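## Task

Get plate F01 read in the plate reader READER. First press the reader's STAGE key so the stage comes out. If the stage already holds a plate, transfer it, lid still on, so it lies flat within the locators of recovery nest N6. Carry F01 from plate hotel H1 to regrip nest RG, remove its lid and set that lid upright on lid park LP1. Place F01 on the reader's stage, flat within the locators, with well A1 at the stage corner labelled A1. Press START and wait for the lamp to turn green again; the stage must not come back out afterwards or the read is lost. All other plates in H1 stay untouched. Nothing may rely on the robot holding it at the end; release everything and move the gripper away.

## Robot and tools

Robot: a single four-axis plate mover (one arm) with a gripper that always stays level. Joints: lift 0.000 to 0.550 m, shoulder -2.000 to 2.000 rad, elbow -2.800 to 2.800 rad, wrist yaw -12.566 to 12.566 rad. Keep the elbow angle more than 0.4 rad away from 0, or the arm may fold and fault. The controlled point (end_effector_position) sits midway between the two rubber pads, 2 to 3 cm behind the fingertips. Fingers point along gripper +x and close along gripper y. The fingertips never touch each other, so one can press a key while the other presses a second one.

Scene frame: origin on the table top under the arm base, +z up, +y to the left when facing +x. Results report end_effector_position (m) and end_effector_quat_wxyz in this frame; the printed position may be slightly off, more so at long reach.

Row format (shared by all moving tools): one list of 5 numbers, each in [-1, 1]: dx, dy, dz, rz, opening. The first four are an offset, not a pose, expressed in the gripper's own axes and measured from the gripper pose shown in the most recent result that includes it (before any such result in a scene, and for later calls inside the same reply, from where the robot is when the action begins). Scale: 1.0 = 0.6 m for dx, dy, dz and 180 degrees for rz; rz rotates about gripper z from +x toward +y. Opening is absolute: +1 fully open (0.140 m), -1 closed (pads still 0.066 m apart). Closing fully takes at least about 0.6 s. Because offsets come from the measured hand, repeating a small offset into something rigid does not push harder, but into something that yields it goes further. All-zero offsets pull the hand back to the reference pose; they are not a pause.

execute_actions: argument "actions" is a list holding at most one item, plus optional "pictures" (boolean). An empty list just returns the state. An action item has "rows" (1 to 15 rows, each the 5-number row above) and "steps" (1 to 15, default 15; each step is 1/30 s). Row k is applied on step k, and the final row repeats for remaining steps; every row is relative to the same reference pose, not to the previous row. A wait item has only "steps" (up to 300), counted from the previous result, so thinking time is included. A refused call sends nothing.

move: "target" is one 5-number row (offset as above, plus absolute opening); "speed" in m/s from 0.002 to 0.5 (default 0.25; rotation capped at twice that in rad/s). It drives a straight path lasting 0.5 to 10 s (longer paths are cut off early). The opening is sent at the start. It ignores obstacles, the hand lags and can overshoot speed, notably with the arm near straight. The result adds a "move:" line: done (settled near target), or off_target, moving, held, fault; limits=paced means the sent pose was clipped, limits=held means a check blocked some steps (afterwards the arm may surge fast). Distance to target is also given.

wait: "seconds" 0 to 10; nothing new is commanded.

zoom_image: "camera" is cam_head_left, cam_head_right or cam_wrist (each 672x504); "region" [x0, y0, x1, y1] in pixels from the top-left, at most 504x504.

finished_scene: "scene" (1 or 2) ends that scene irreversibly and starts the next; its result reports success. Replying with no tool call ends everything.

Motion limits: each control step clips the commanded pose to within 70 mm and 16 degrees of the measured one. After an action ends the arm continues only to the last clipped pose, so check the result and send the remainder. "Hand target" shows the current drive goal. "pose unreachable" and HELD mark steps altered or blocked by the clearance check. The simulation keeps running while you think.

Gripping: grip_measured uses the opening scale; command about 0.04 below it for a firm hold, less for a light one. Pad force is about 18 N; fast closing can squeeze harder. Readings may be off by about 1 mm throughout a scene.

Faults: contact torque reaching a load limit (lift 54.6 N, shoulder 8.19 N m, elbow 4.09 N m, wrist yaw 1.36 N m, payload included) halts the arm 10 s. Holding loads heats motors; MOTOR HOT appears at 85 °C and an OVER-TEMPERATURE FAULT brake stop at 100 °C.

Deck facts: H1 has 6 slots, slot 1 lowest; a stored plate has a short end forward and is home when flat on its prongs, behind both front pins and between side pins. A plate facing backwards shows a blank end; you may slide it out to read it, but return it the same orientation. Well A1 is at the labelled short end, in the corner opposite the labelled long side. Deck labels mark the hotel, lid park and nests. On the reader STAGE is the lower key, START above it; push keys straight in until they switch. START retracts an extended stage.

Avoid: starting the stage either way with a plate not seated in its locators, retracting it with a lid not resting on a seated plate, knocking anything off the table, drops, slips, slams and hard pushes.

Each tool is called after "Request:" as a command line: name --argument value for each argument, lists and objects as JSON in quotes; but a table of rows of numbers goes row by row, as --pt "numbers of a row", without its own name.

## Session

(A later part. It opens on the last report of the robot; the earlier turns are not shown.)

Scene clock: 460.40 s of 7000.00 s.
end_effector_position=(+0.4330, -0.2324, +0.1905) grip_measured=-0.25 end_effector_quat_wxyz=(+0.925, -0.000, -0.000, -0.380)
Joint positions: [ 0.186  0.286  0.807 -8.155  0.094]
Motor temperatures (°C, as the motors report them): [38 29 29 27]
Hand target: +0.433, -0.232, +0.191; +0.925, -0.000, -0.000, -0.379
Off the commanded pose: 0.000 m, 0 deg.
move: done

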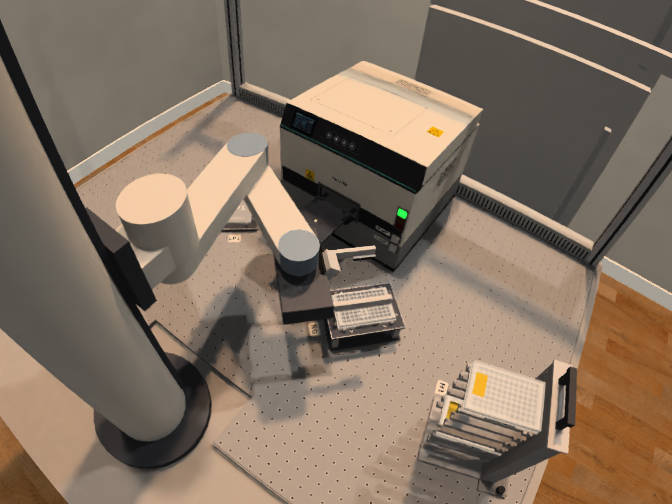

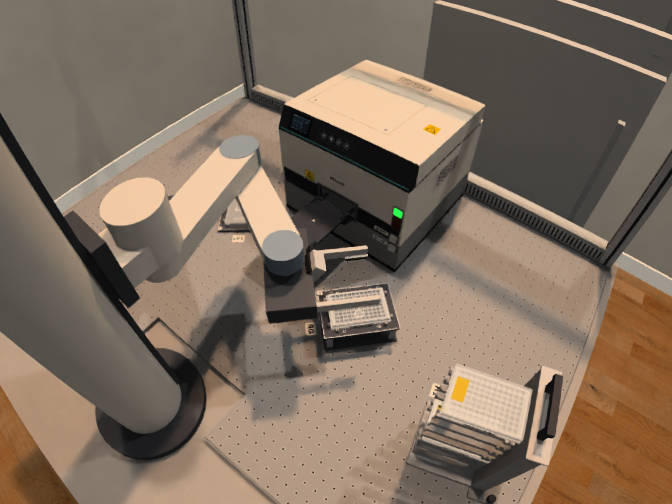

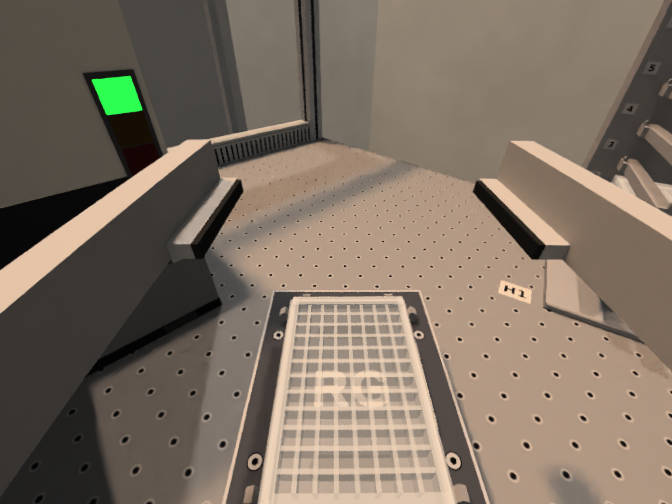

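Request:
move --target '[0,0,-0.11,0,-0.25]' --speed 0.08

Request:
zoom_image --camera "cam_head_right" --region '[200,130,420,330]'

Scene clock: 473.77 s of 7000.00 s.
end_effector_position=(+0.4329, -0.2324, +0.1245) grip_measured=-0.25 end_effector_quat_wxyz=(+0.925, -0.000, -0.000, -0.380)
Joint positions: [ 0.119  0.286  0.807 -8.155  0.094]
Motor temperatures (°C, as the motors report them): [38 29 29 27]
Hand target: +0.433, -0.232, +0.125; +0.925, -0.000, -0.000, -0.380
Off the commanded pose: 0.000 m, 0 deg.
After step 90, 9.27 s passed at rest.
move: done

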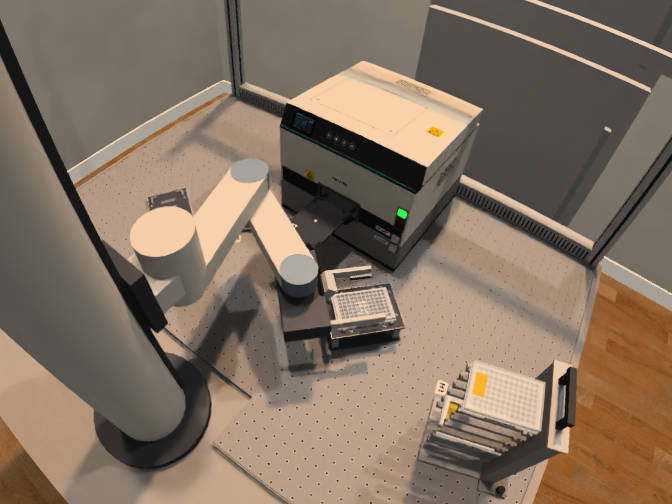

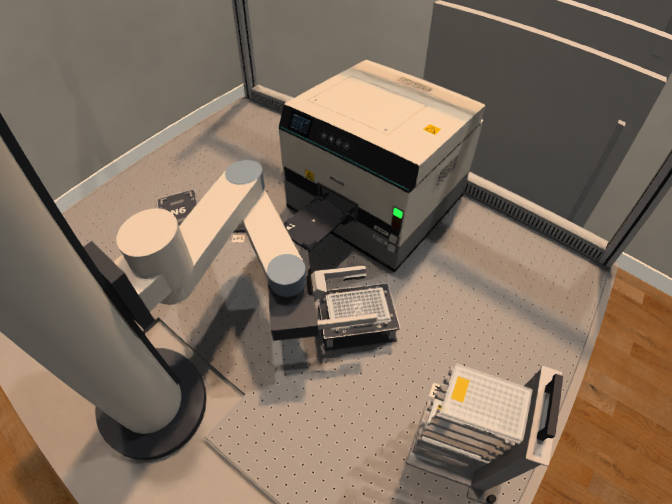

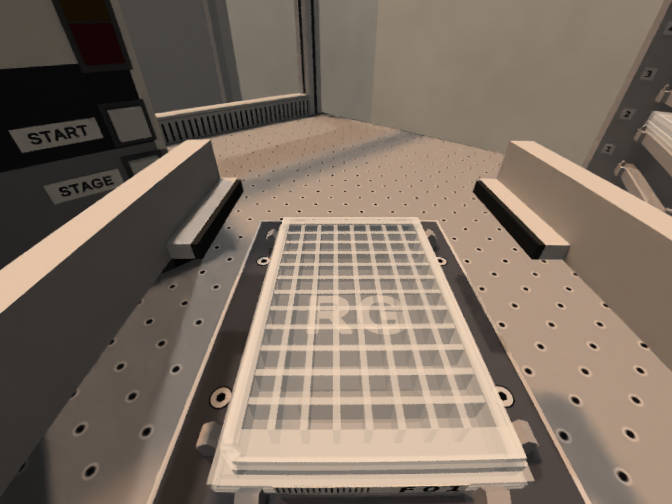

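Region (200, 130, 420, 330) of cam_head_right's 672x504 image, scaled by 2.291, with more detail than that image has; it fills the top 458 rows of this view, and the rest is white.

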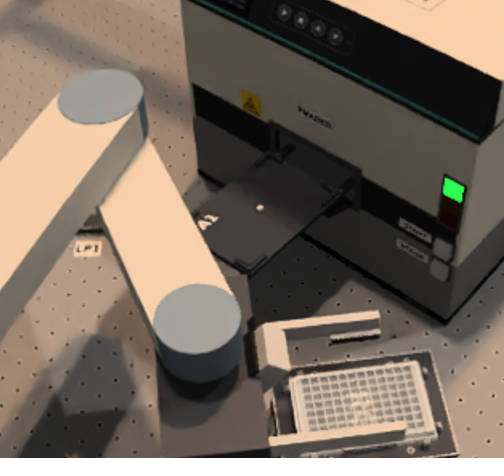

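Request:
move --target '[0,0,-0.05,0,-0.25]' --speed 0.04

Request:
zoom_image --camera "cam_head_right" --region '[220,150,380,300]'

Scene clock: 478.57 s of 7000.00 s.
end_effector_position=(+0.4329, -0.2324, +0.0945) grip_measured=-0.25 end_effector_quat_wxyz=(+0.925, -0.000, -0.000, -0.380)
Joint positions: [ 0.089  0.286  0.807 -8.155  0.094]
Motor temperatures (°C, as the motors report them): [38 29 29 27]
Hand target: +0.433, -0.232, +0.094; +0.925, -0.000, -0.000, -0.380
Off the commanded pose: 0.000 m, 0 deg.
After step 90, 0.83 s passed at rest.
move: done

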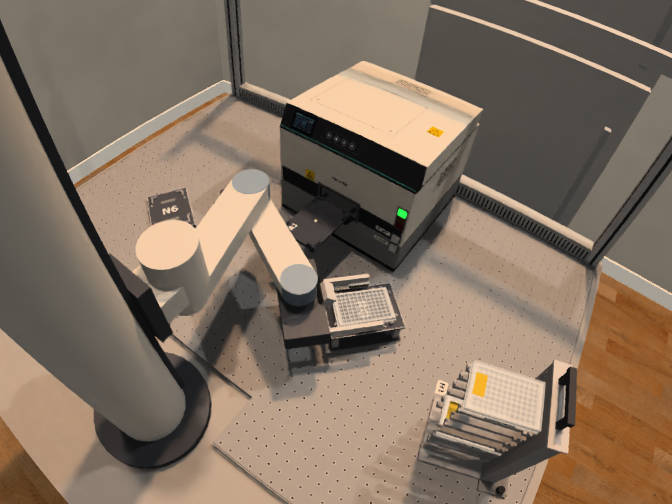

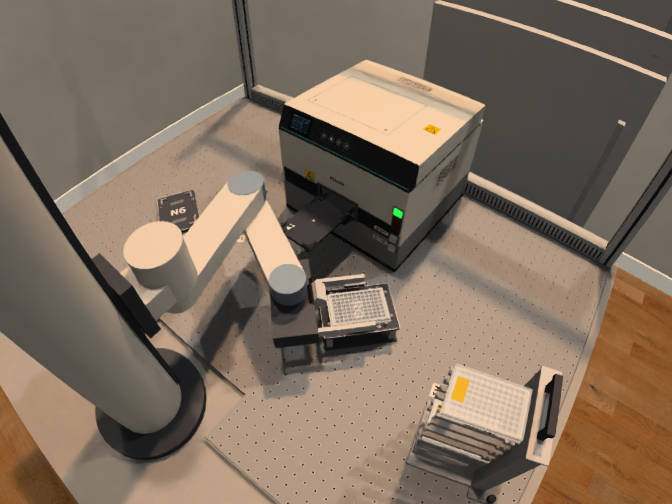

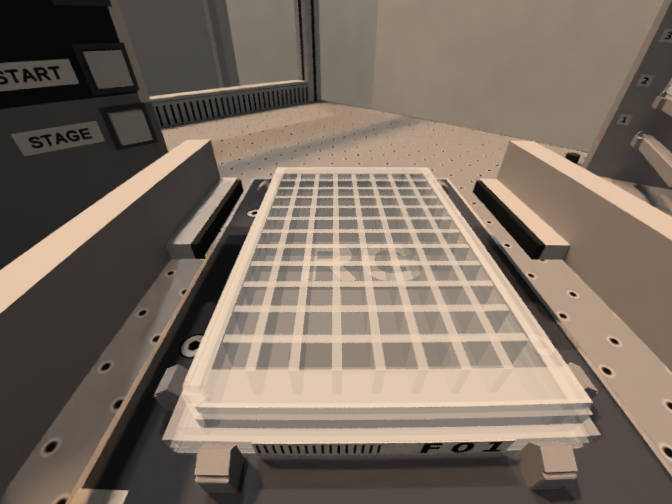

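Region (220, 150, 380, 300) of cam_head_right's 672x504 image, scaled by 3.150, with more detail than that image has; it fills the top 472 rows of this view, and the rest is white.

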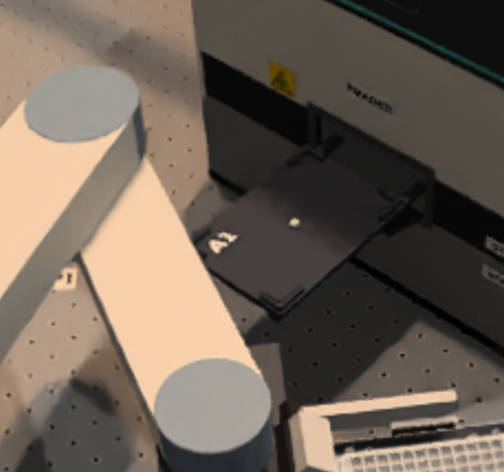

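Request:
move --target '[0,0,-0.0275,0,-0.25]' --speed 0.02

Request:
execute_actions --actions '[{"rows":[[0,0,0,0,-0.29],[0,0,0,0,-0.33],[0,0,0,0,-0.36],[0,0,0,0,-0.39],[0,0,0,0,-0.41],[0,0,0,0,-0.43],[0,0,0,0,-0.44],[0,0,0,0,-0.45],[0,0,0,0,-0.46],[0,0,0,0,-0.47],[0,0,0,0,-0.48],[0,0,0,0,-0.49],[0,0,0,0,-0.5],[0,0,0,0,-0.51],[0,0,0,0,-0.52]],"steps":15}]'

Scene clock: 487.07 s of 7000.00 s.
end_effector_position=(+0.4329, -0.2324, +0.0779) grip_measured=-0.25 end_effector_quat_wxyz=(+0.925, -0.000, -0.000, -0.380)
Joint positions: [ 0.073  0.286  0.807 -8.155  0.094]
Motor temperatures (°C, as the motors report them): [38 29 29 27]
Hand target: +0.433, -0.232, +0.078; +0.925, -0.000, -0.000, -0.380
Off the commanded pose: 0.000 m, 0 deg.
After step 90, 4.47 s passed at rest.
move: done

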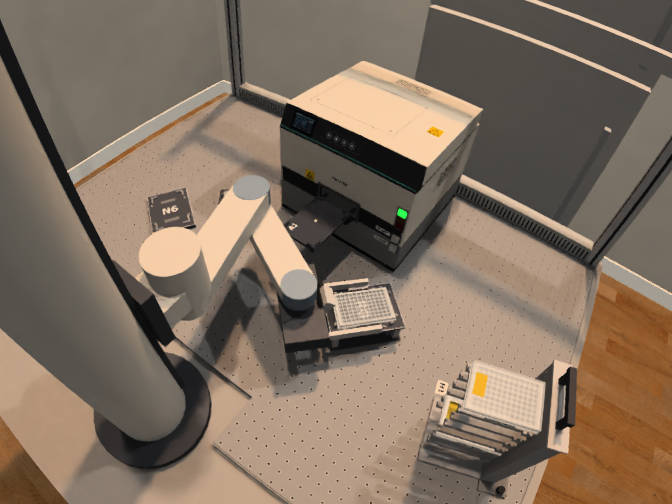

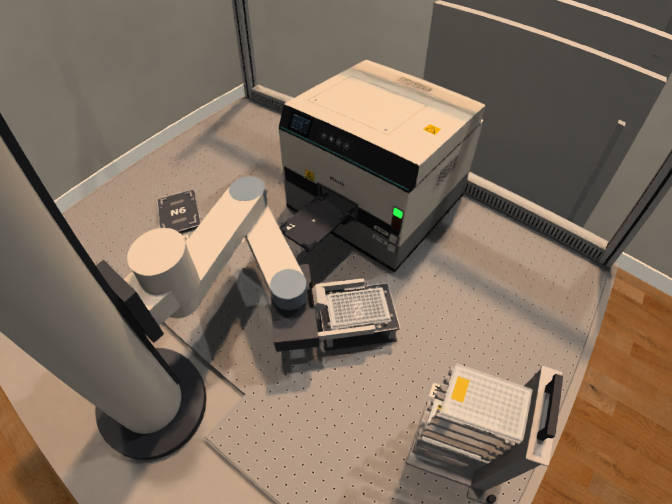

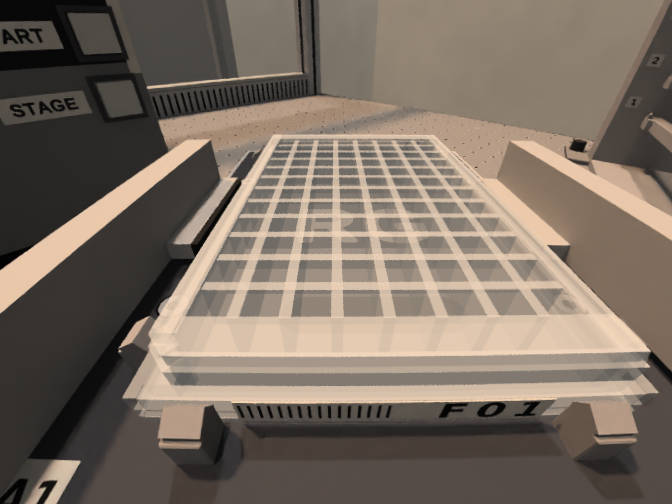

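Scene clock: 487.57 s of 7000.00 s.
end_effector_position=(+0.4329, -0.2324, +0.0779) grip_measured=-0.47 end_effector_quat_wxyz=(+0.925, -0.000, -0.000, -0.380)
Joint positions: [ 0.073  0.286  0.807 -8.155  0.086]
Motor temperatures (°C, as the motors report them): [38 29 29 27]
Hand target: +0.433, -0.232, +0.078; +0.925, -0.000, -0.000, -0.380
Off the commanded pose: 0.000 m, 0 deg.
Steps of this call (steps 1 to 15: all 15 steps of this action). Readings (end_effector_position):
1: (+0.4329, -0.2324, +0.0779)
2: (+0.4329, -0.2324, +0.0779)
4: (+0.4329, -0.2324, +0.0779)
8: (+0.4329, -0.2324, +0.0779)
15: the state above

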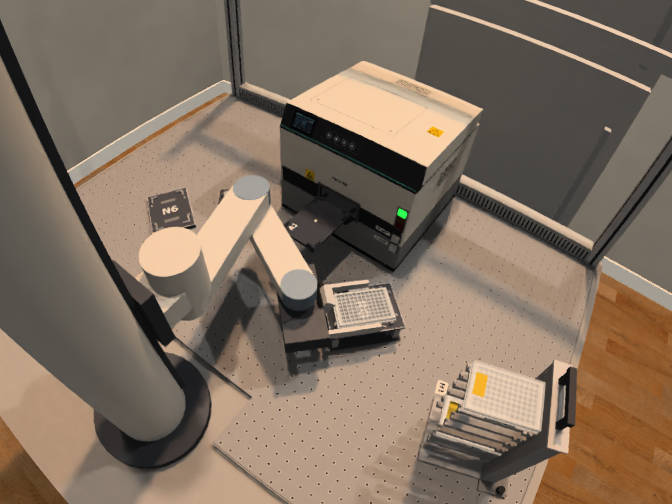

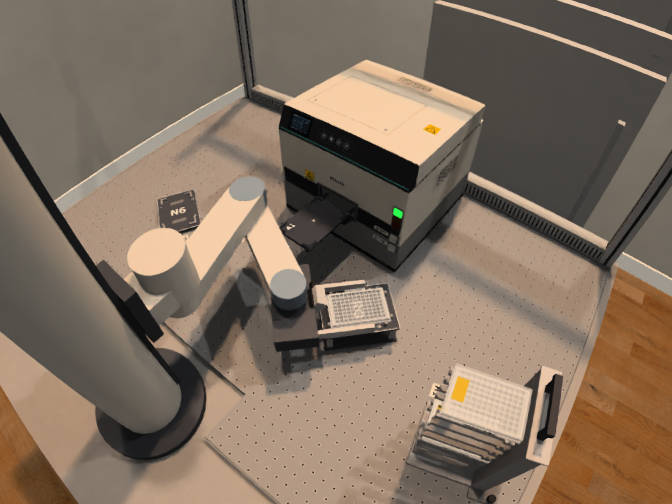

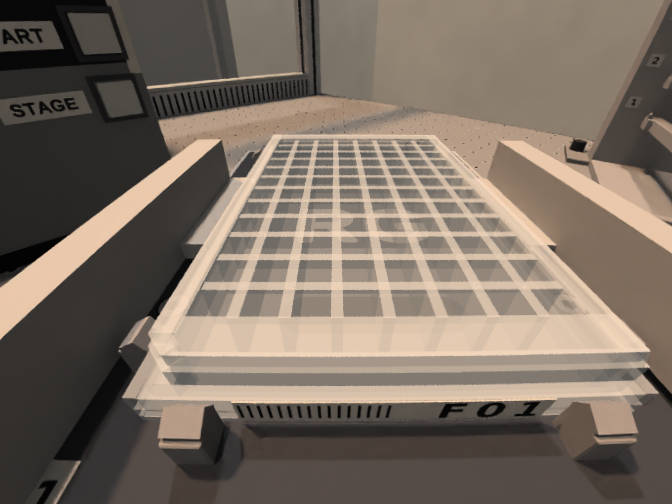

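Request:
move --target '[0,0,0.025,0,-0.52]' --speed 0.03

Request:
move --target '[0,0,0.15,0,-0.52]' --speed 0.15

Request:
move --target '[-0.155,0.316,0,0.248,-0.52]' --speed 0.18

Scene clock: 499.70 s of 7000.00 s.
end_effector_position=(+0.4329, -0.2324, +0.0929) grip_measured=-0.47 end_effector_quat_wxyz=(+0.925, -0.000, -0.000, -0.380)
Joint positions: [ 0.088  0.286  0.807 -8.155  0.086]
Motor temperatures (°C, as the motors report them): [38 29 29 27]
Hand target: +0.433, -0.232, +0.093; +0.925, -0.000, -0.000, -0.380
Off the commanded pose: 0.000 m, 0 deg.
After step 90, 8.40 s passed at rest.
move: done

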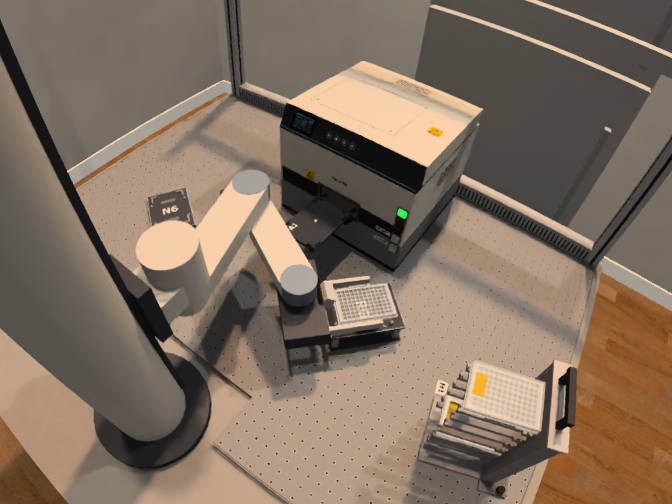

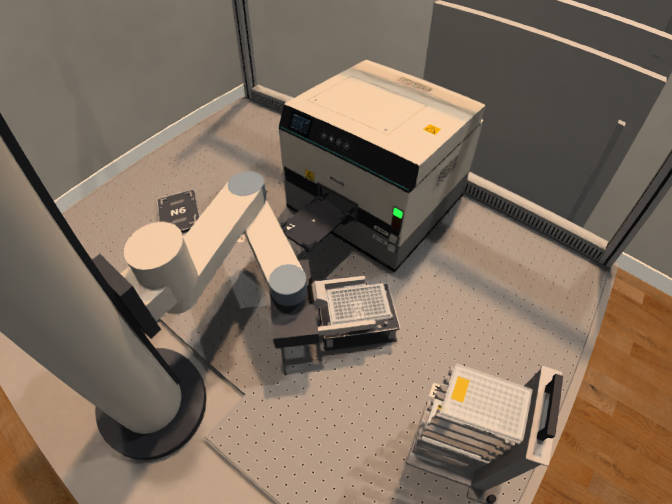

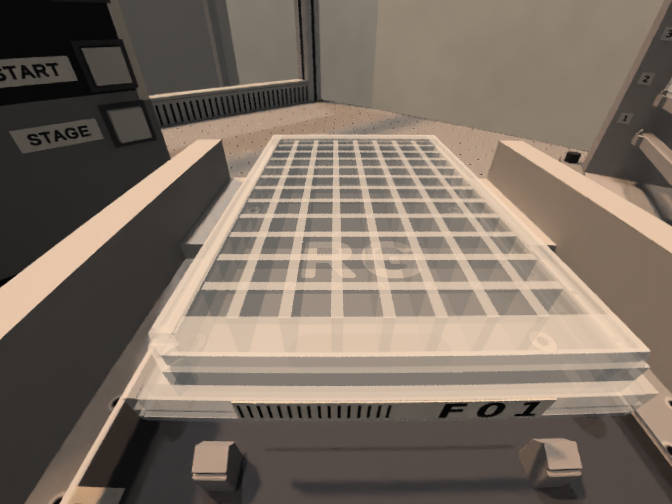

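Scene clock: 500.63 s of 7000.00 s.
end_effector_position=(+0.4330, -0.2324, +0.1830) grip_measured=-0.47 end_effector_quat_wxyz=(+0.925, -0.000, -0.000, -0.380)
Joint positions: [ 0.178  0.286  0.807 -8.155  0.086]
Motor temperatures (°C, as the motors report them): [38 29 29 27]
Hand target: +0.433, -0.232, +0.183; +0.925, -0.000, -0.000, -0.380
Off the commanded pose: 0.000 m, 0 deg.
move: done

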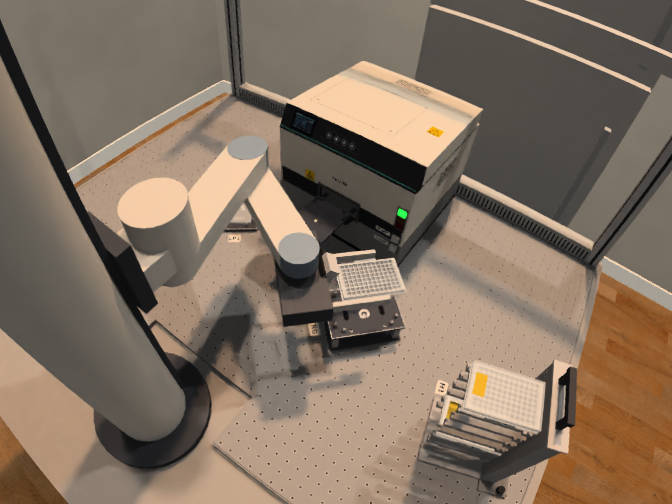

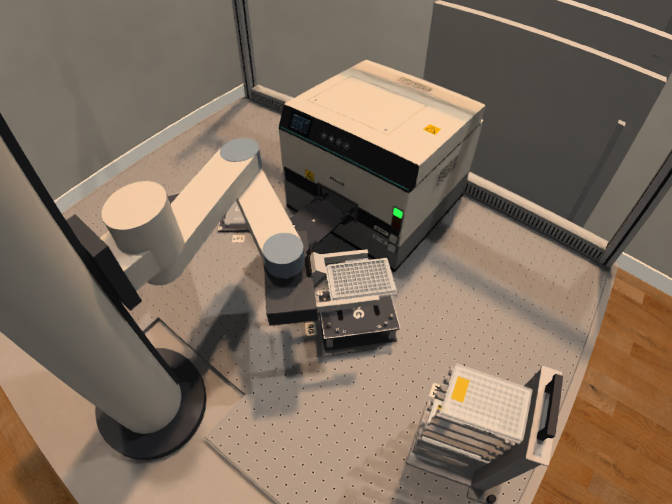

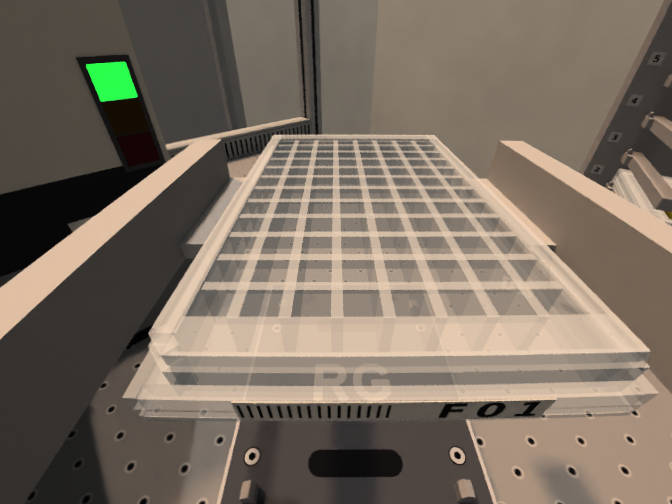

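Scene clock: 503.10 s of 7000.00 s.
end_effector_position=(+0.4999, -0.0321, +0.1830) grip_measured=-0.47 end_effector_quat_wxyz=(+1.000, -0.000, -0.000, +0.001)
Joint positions: [ 0.178  0.836  0.723 -7.841  0.086]
Motor temperatures (°C, as the motors report them): [38 29 29 27]
Hand target: +0.500, -0.032, +0.183; +1.000, -0.000, -0.000, +0.000
Off the commanded pose: 0.000 m, 0 deg.
move: done

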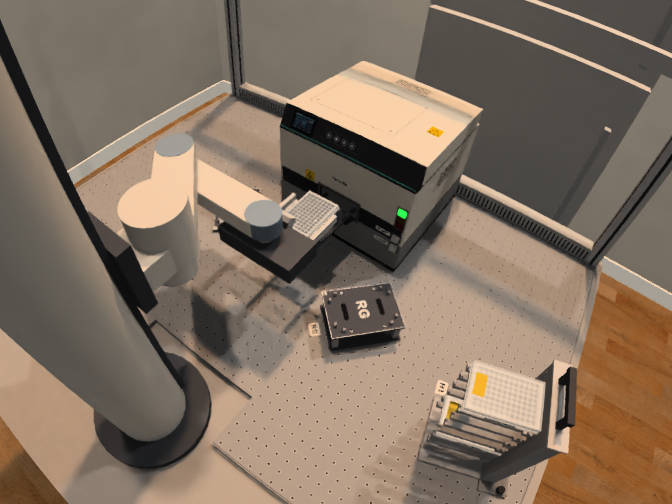

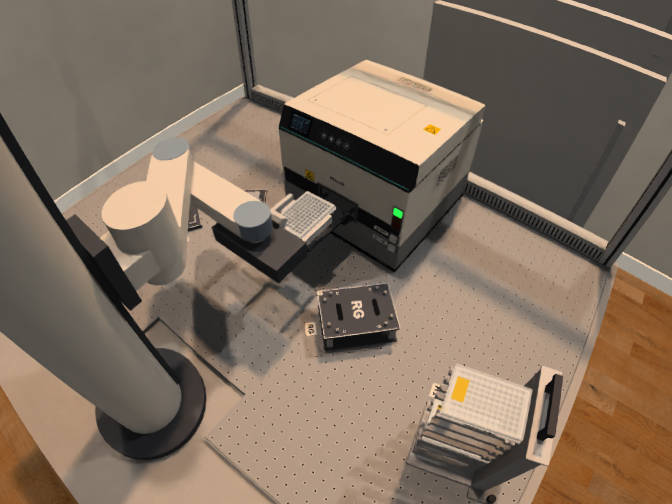

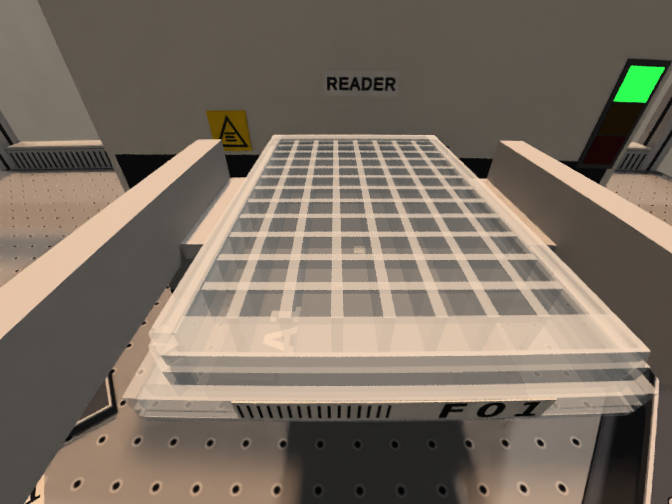

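Request:
move --target '[0.04,-0.004,-0.022,0,-0.52]' --speed 0.05

Scene clock: 506.43 s of 7000.00 s.
end_effector_position=(+0.5240, -0.0343, +0.1697) grip_measured=-0.47 end_effector_quat_wxyz=(+1.000, -0.000, -0.000, +0.001)
Joint positions: [ 0.165  0.82   0.826 -7.927  0.086]
Motor temperatures (°C, as the motors report them): [38 29 29 27]
Hand target: +0.524, -0.034, +0.170; +1.000, -0.000, -0.000, +0.001
Off the commanded pose: 0.000 m, 0 deg.
move: done

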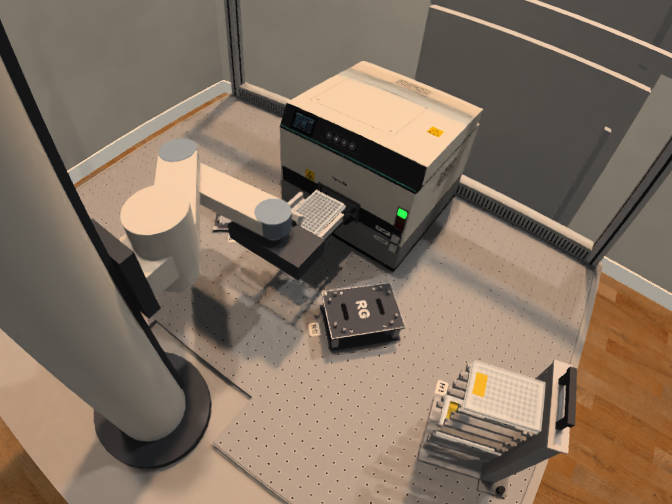

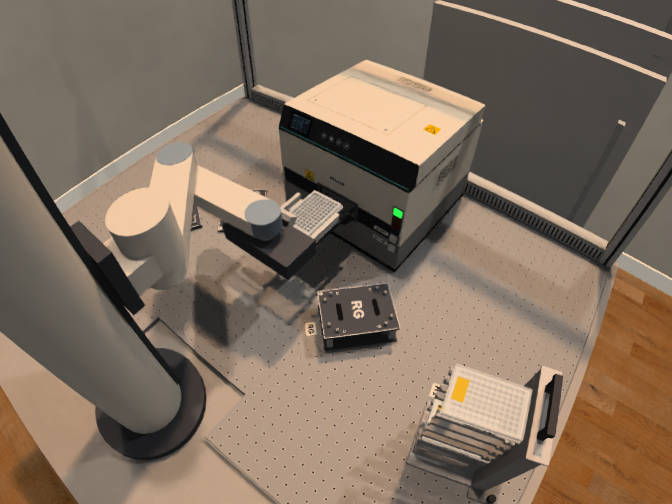

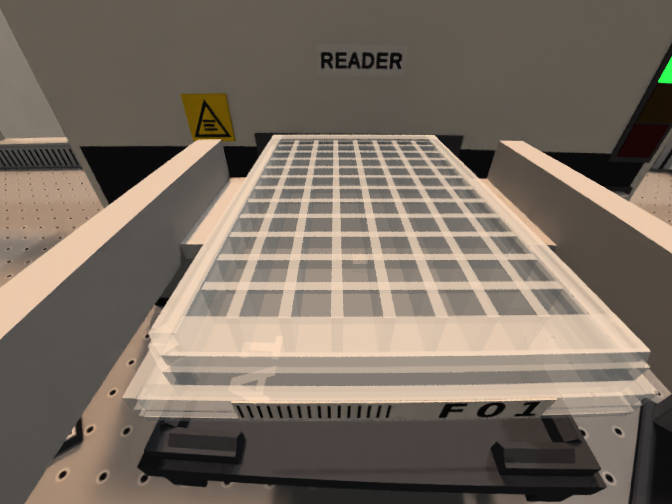

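Request:
move --target '[0.003,-0.0025,-0.012,-0.011,-0.52]' --speed 0.02

Scene clock: 516.43 s of 7000.00 s.
end_effector_position=(+0.5257, -0.0359, +0.1625) grip_measured=-0.47 end_effector_quat_wxyz=(+1.000, -0.000, -0.000, -0.017)
Joint positions: [ 0.158  0.835  0.831 -7.983  0.086]
Motor temperatures (°C, as the motors report them): [38 29 29 27]
Hand target: +0.526, -0.036, +0.163; +1.000, -0.000, -0.000, -0.016
Off the commanded pose: 0.000 m, 0 deg.
After step 90, 5.90 s passed at rest.
move: done

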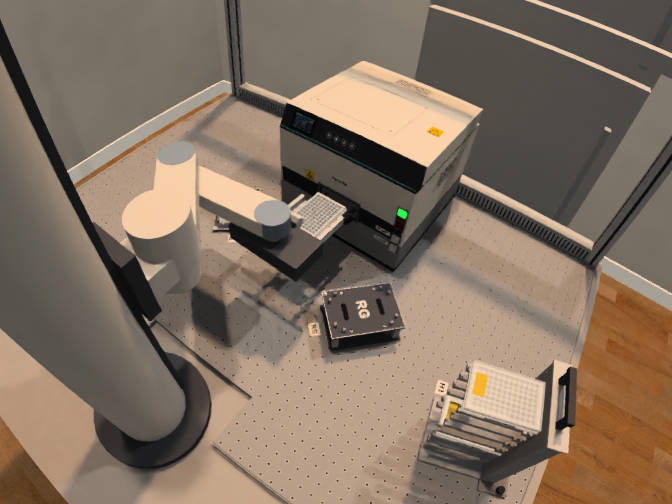

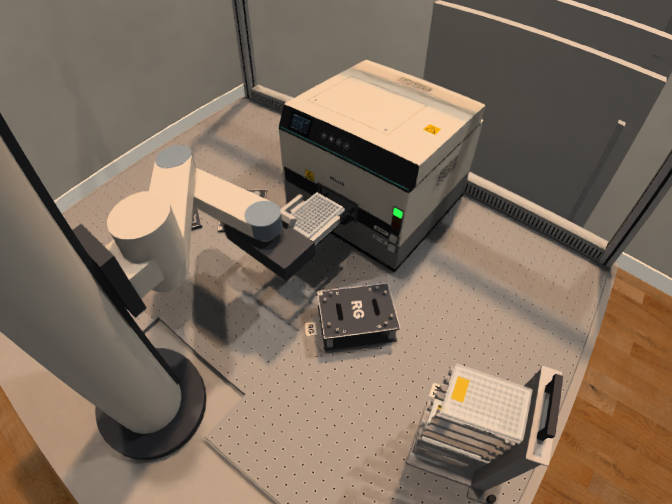

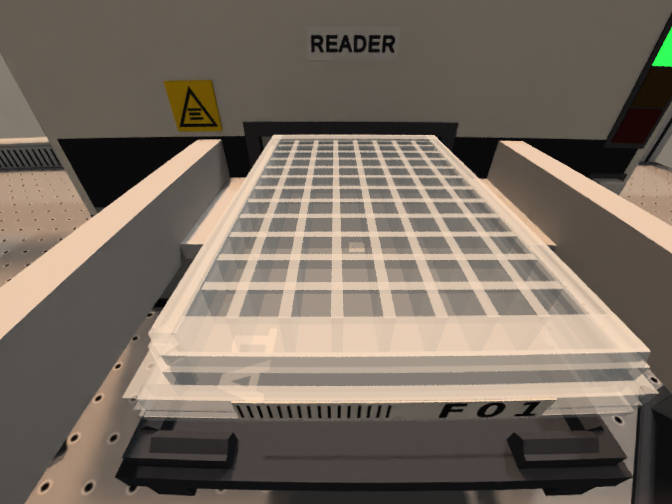

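Request:
move --target '[0,0.0017,-0.01,0,-0.52]' --speed 0.015

Scene clock: 523.83 s of 7000.00 s.
end_effector_position=(+0.5258, -0.0349, +0.1565) grip_measured=-0.47 end_effector_quat_wxyz=(+1.000, -0.000, -0.000, -0.016)
Joint positions: [ 0.151  0.84   0.831 -7.987  0.086]
Motor temperatures (°C, as the motors report them): [38 29 29 27]
Hand target: +0.526, -0.035, +0.157; +1.000, -0.000, -0.000, -0.017
Off the commanded pose: 0.000 m, 0 deg.
After step 90, 3.70 s passed at rest.
move: done

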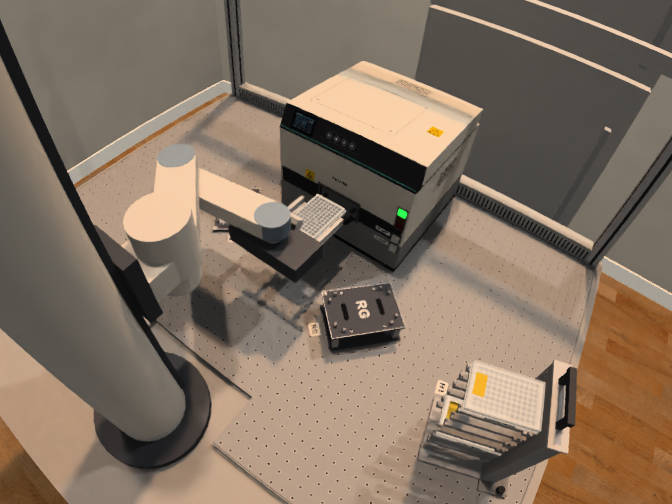

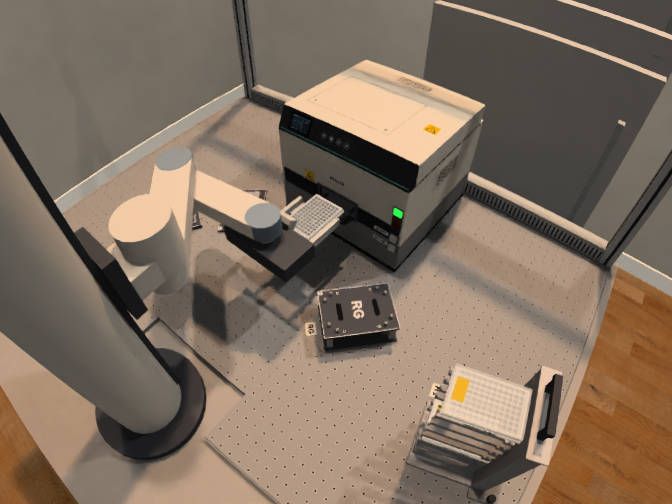

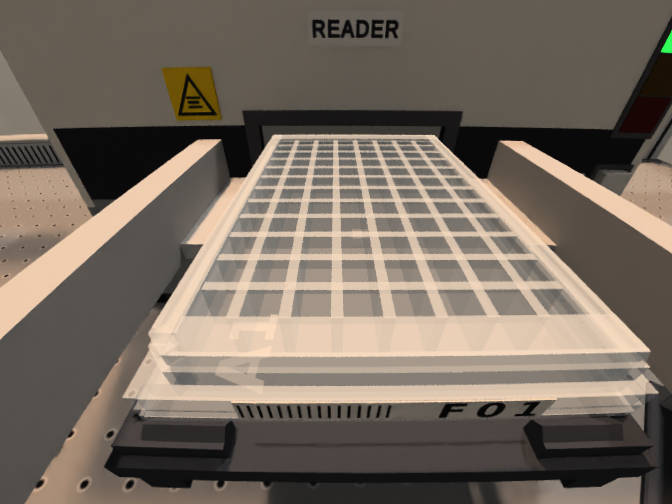

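Request:
move --target '[0.002,0.0013,-0.003,0,-0.52]' --speed 0.01

Scene clock: 535.67 s of 7000.00 s.
end_effector_position=(+0.5270, -0.0343, +0.1547) grip_measured=-0.47 end_effector_quat_wxyz=(+1.000, -0.000, -0.000, -0.017)
Joint positions: [ 0.15   0.843  0.836 -7.994  0.086]
Motor temperatures (°C, as the motors report them): [38 29 29 27]
Hand target: +0.527, -0.034, +0.155; +1.000, -0.000, -0.000, -0.016
Off the commanded pose: 0.000 m, 0 deg.
After step 90, 8.13 s passed at rest.
move: done

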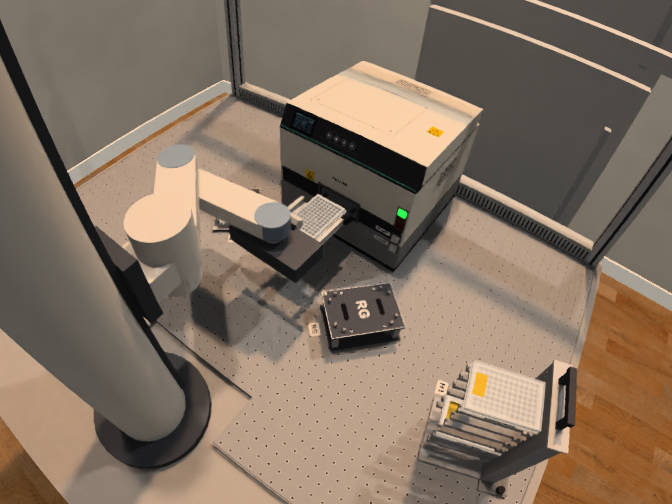

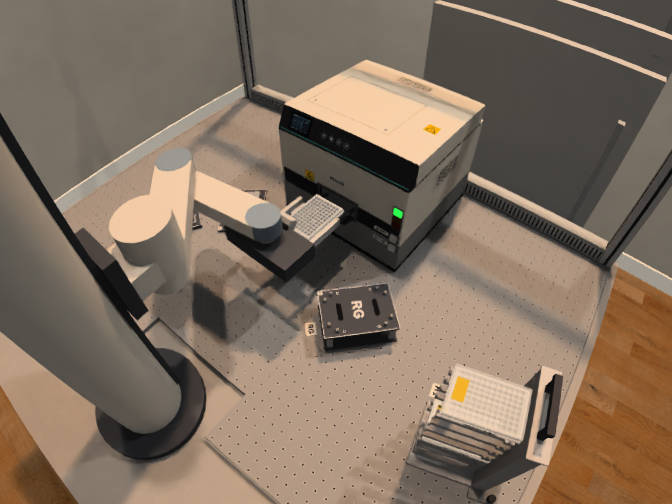

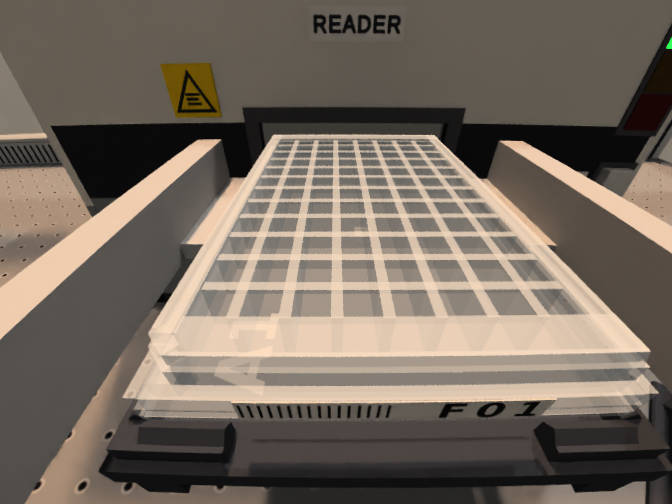

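Request:
move --target '[0.001,0.0006,-0.004,0,-0.52]' --speed 0.008

Scene clock: 540.07 s of 7000.00 s.
end_effector_position=(+0.5275, -0.0342, +0.1523) grip_measured=-0.47 end_effector_quat_wxyz=(+1.000, -0.000, -0.000, -0.017)
Joint positions: [ 0.147  0.843  0.838 -7.999  0.086]
Motor temperatures (°C, as the motors report them): [38 29 29 27]
Hand target: +0.528, -0.034, +0.152; +1.000, -0.000, -0.000, -0.017
Off the commanded pose: 0.000 m, 0 deg.
After step 90, 0.70 s passed at rest.
move: done

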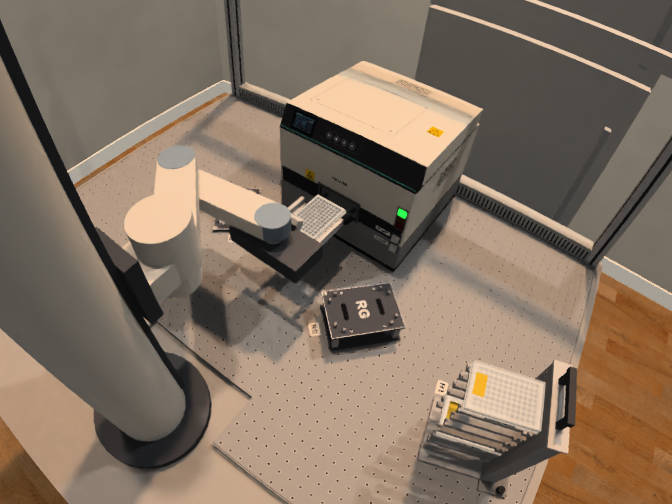

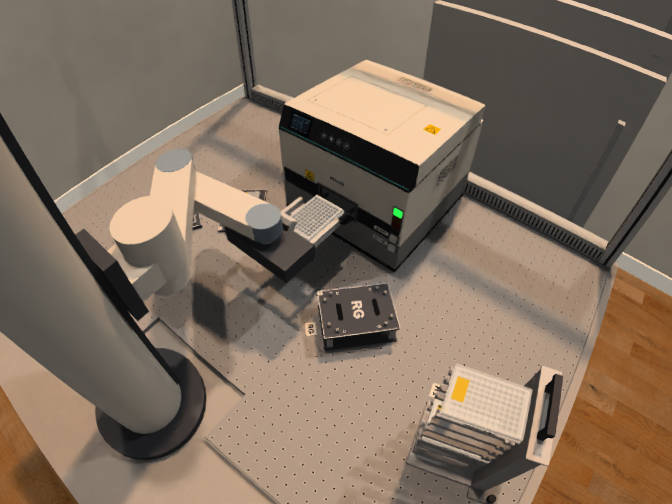

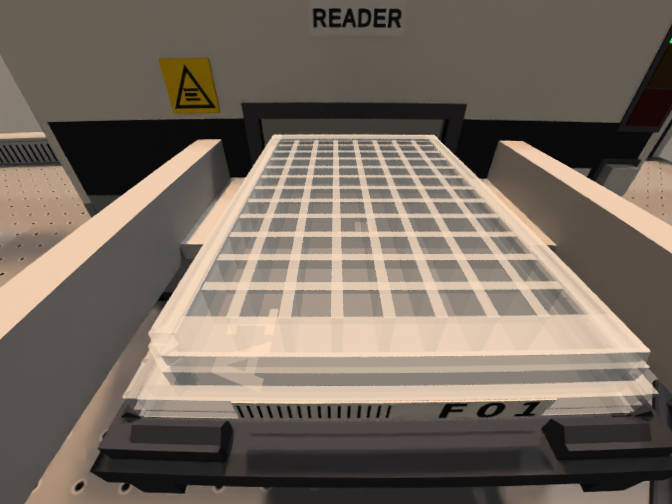

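Request:
move --target '[0.0015,0,-0.0035,0,-0.52]' --speed 0.006

Request:
zoom_image --camera "cam_wrist" --region '[70,340,330,490]'

Scene clock: 544.80 s of 7000.00 s.
end_effector_position=(+0.5282, -0.0347, +0.1502) grip_measured=-0.47 end_effector_quat_wxyz=(+1.000, -0.000, -0.000, -0.019)
Joint positions: [ 0.145  0.843  0.841 -8.004  0.086]
Motor temperatures (°C, as the motors report them): [38 29 29 27]
Hand target: +0.528, -0.034, +0.150; +1.000, -0.000, -0.000, -0.017
Off the commanded pose: 0.000 m, 0 deg.
After step 90, 1.03 s passed at rest.
move: done

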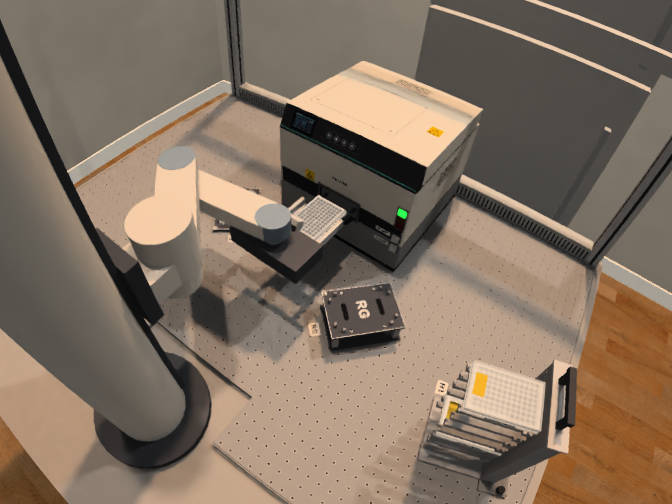

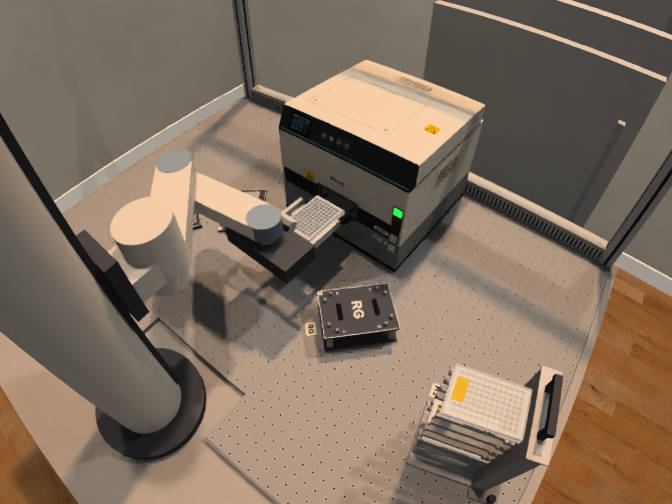

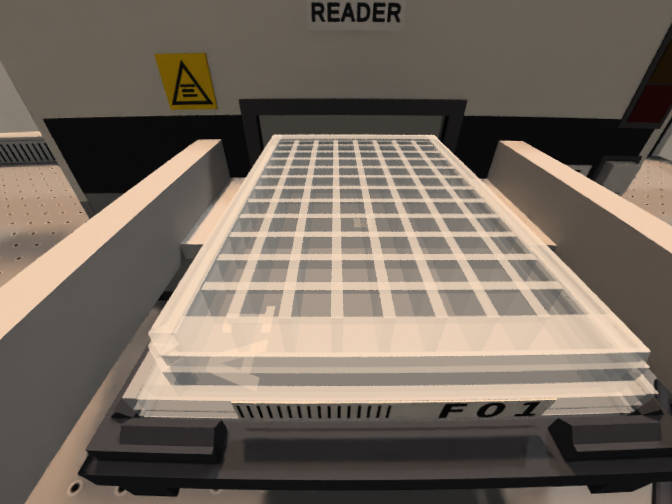

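Region (70, 340, 330, 490) of cam_wrist's 672x504 image, scaled by 1.938, with more detail than that image has; it fills the top 291 rows of this view, and the rest is white.

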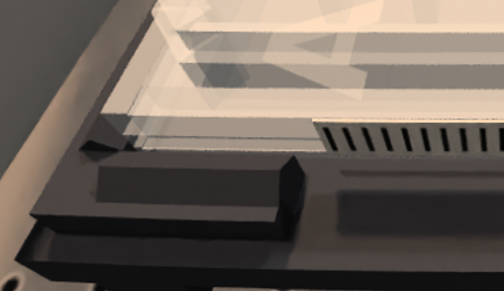

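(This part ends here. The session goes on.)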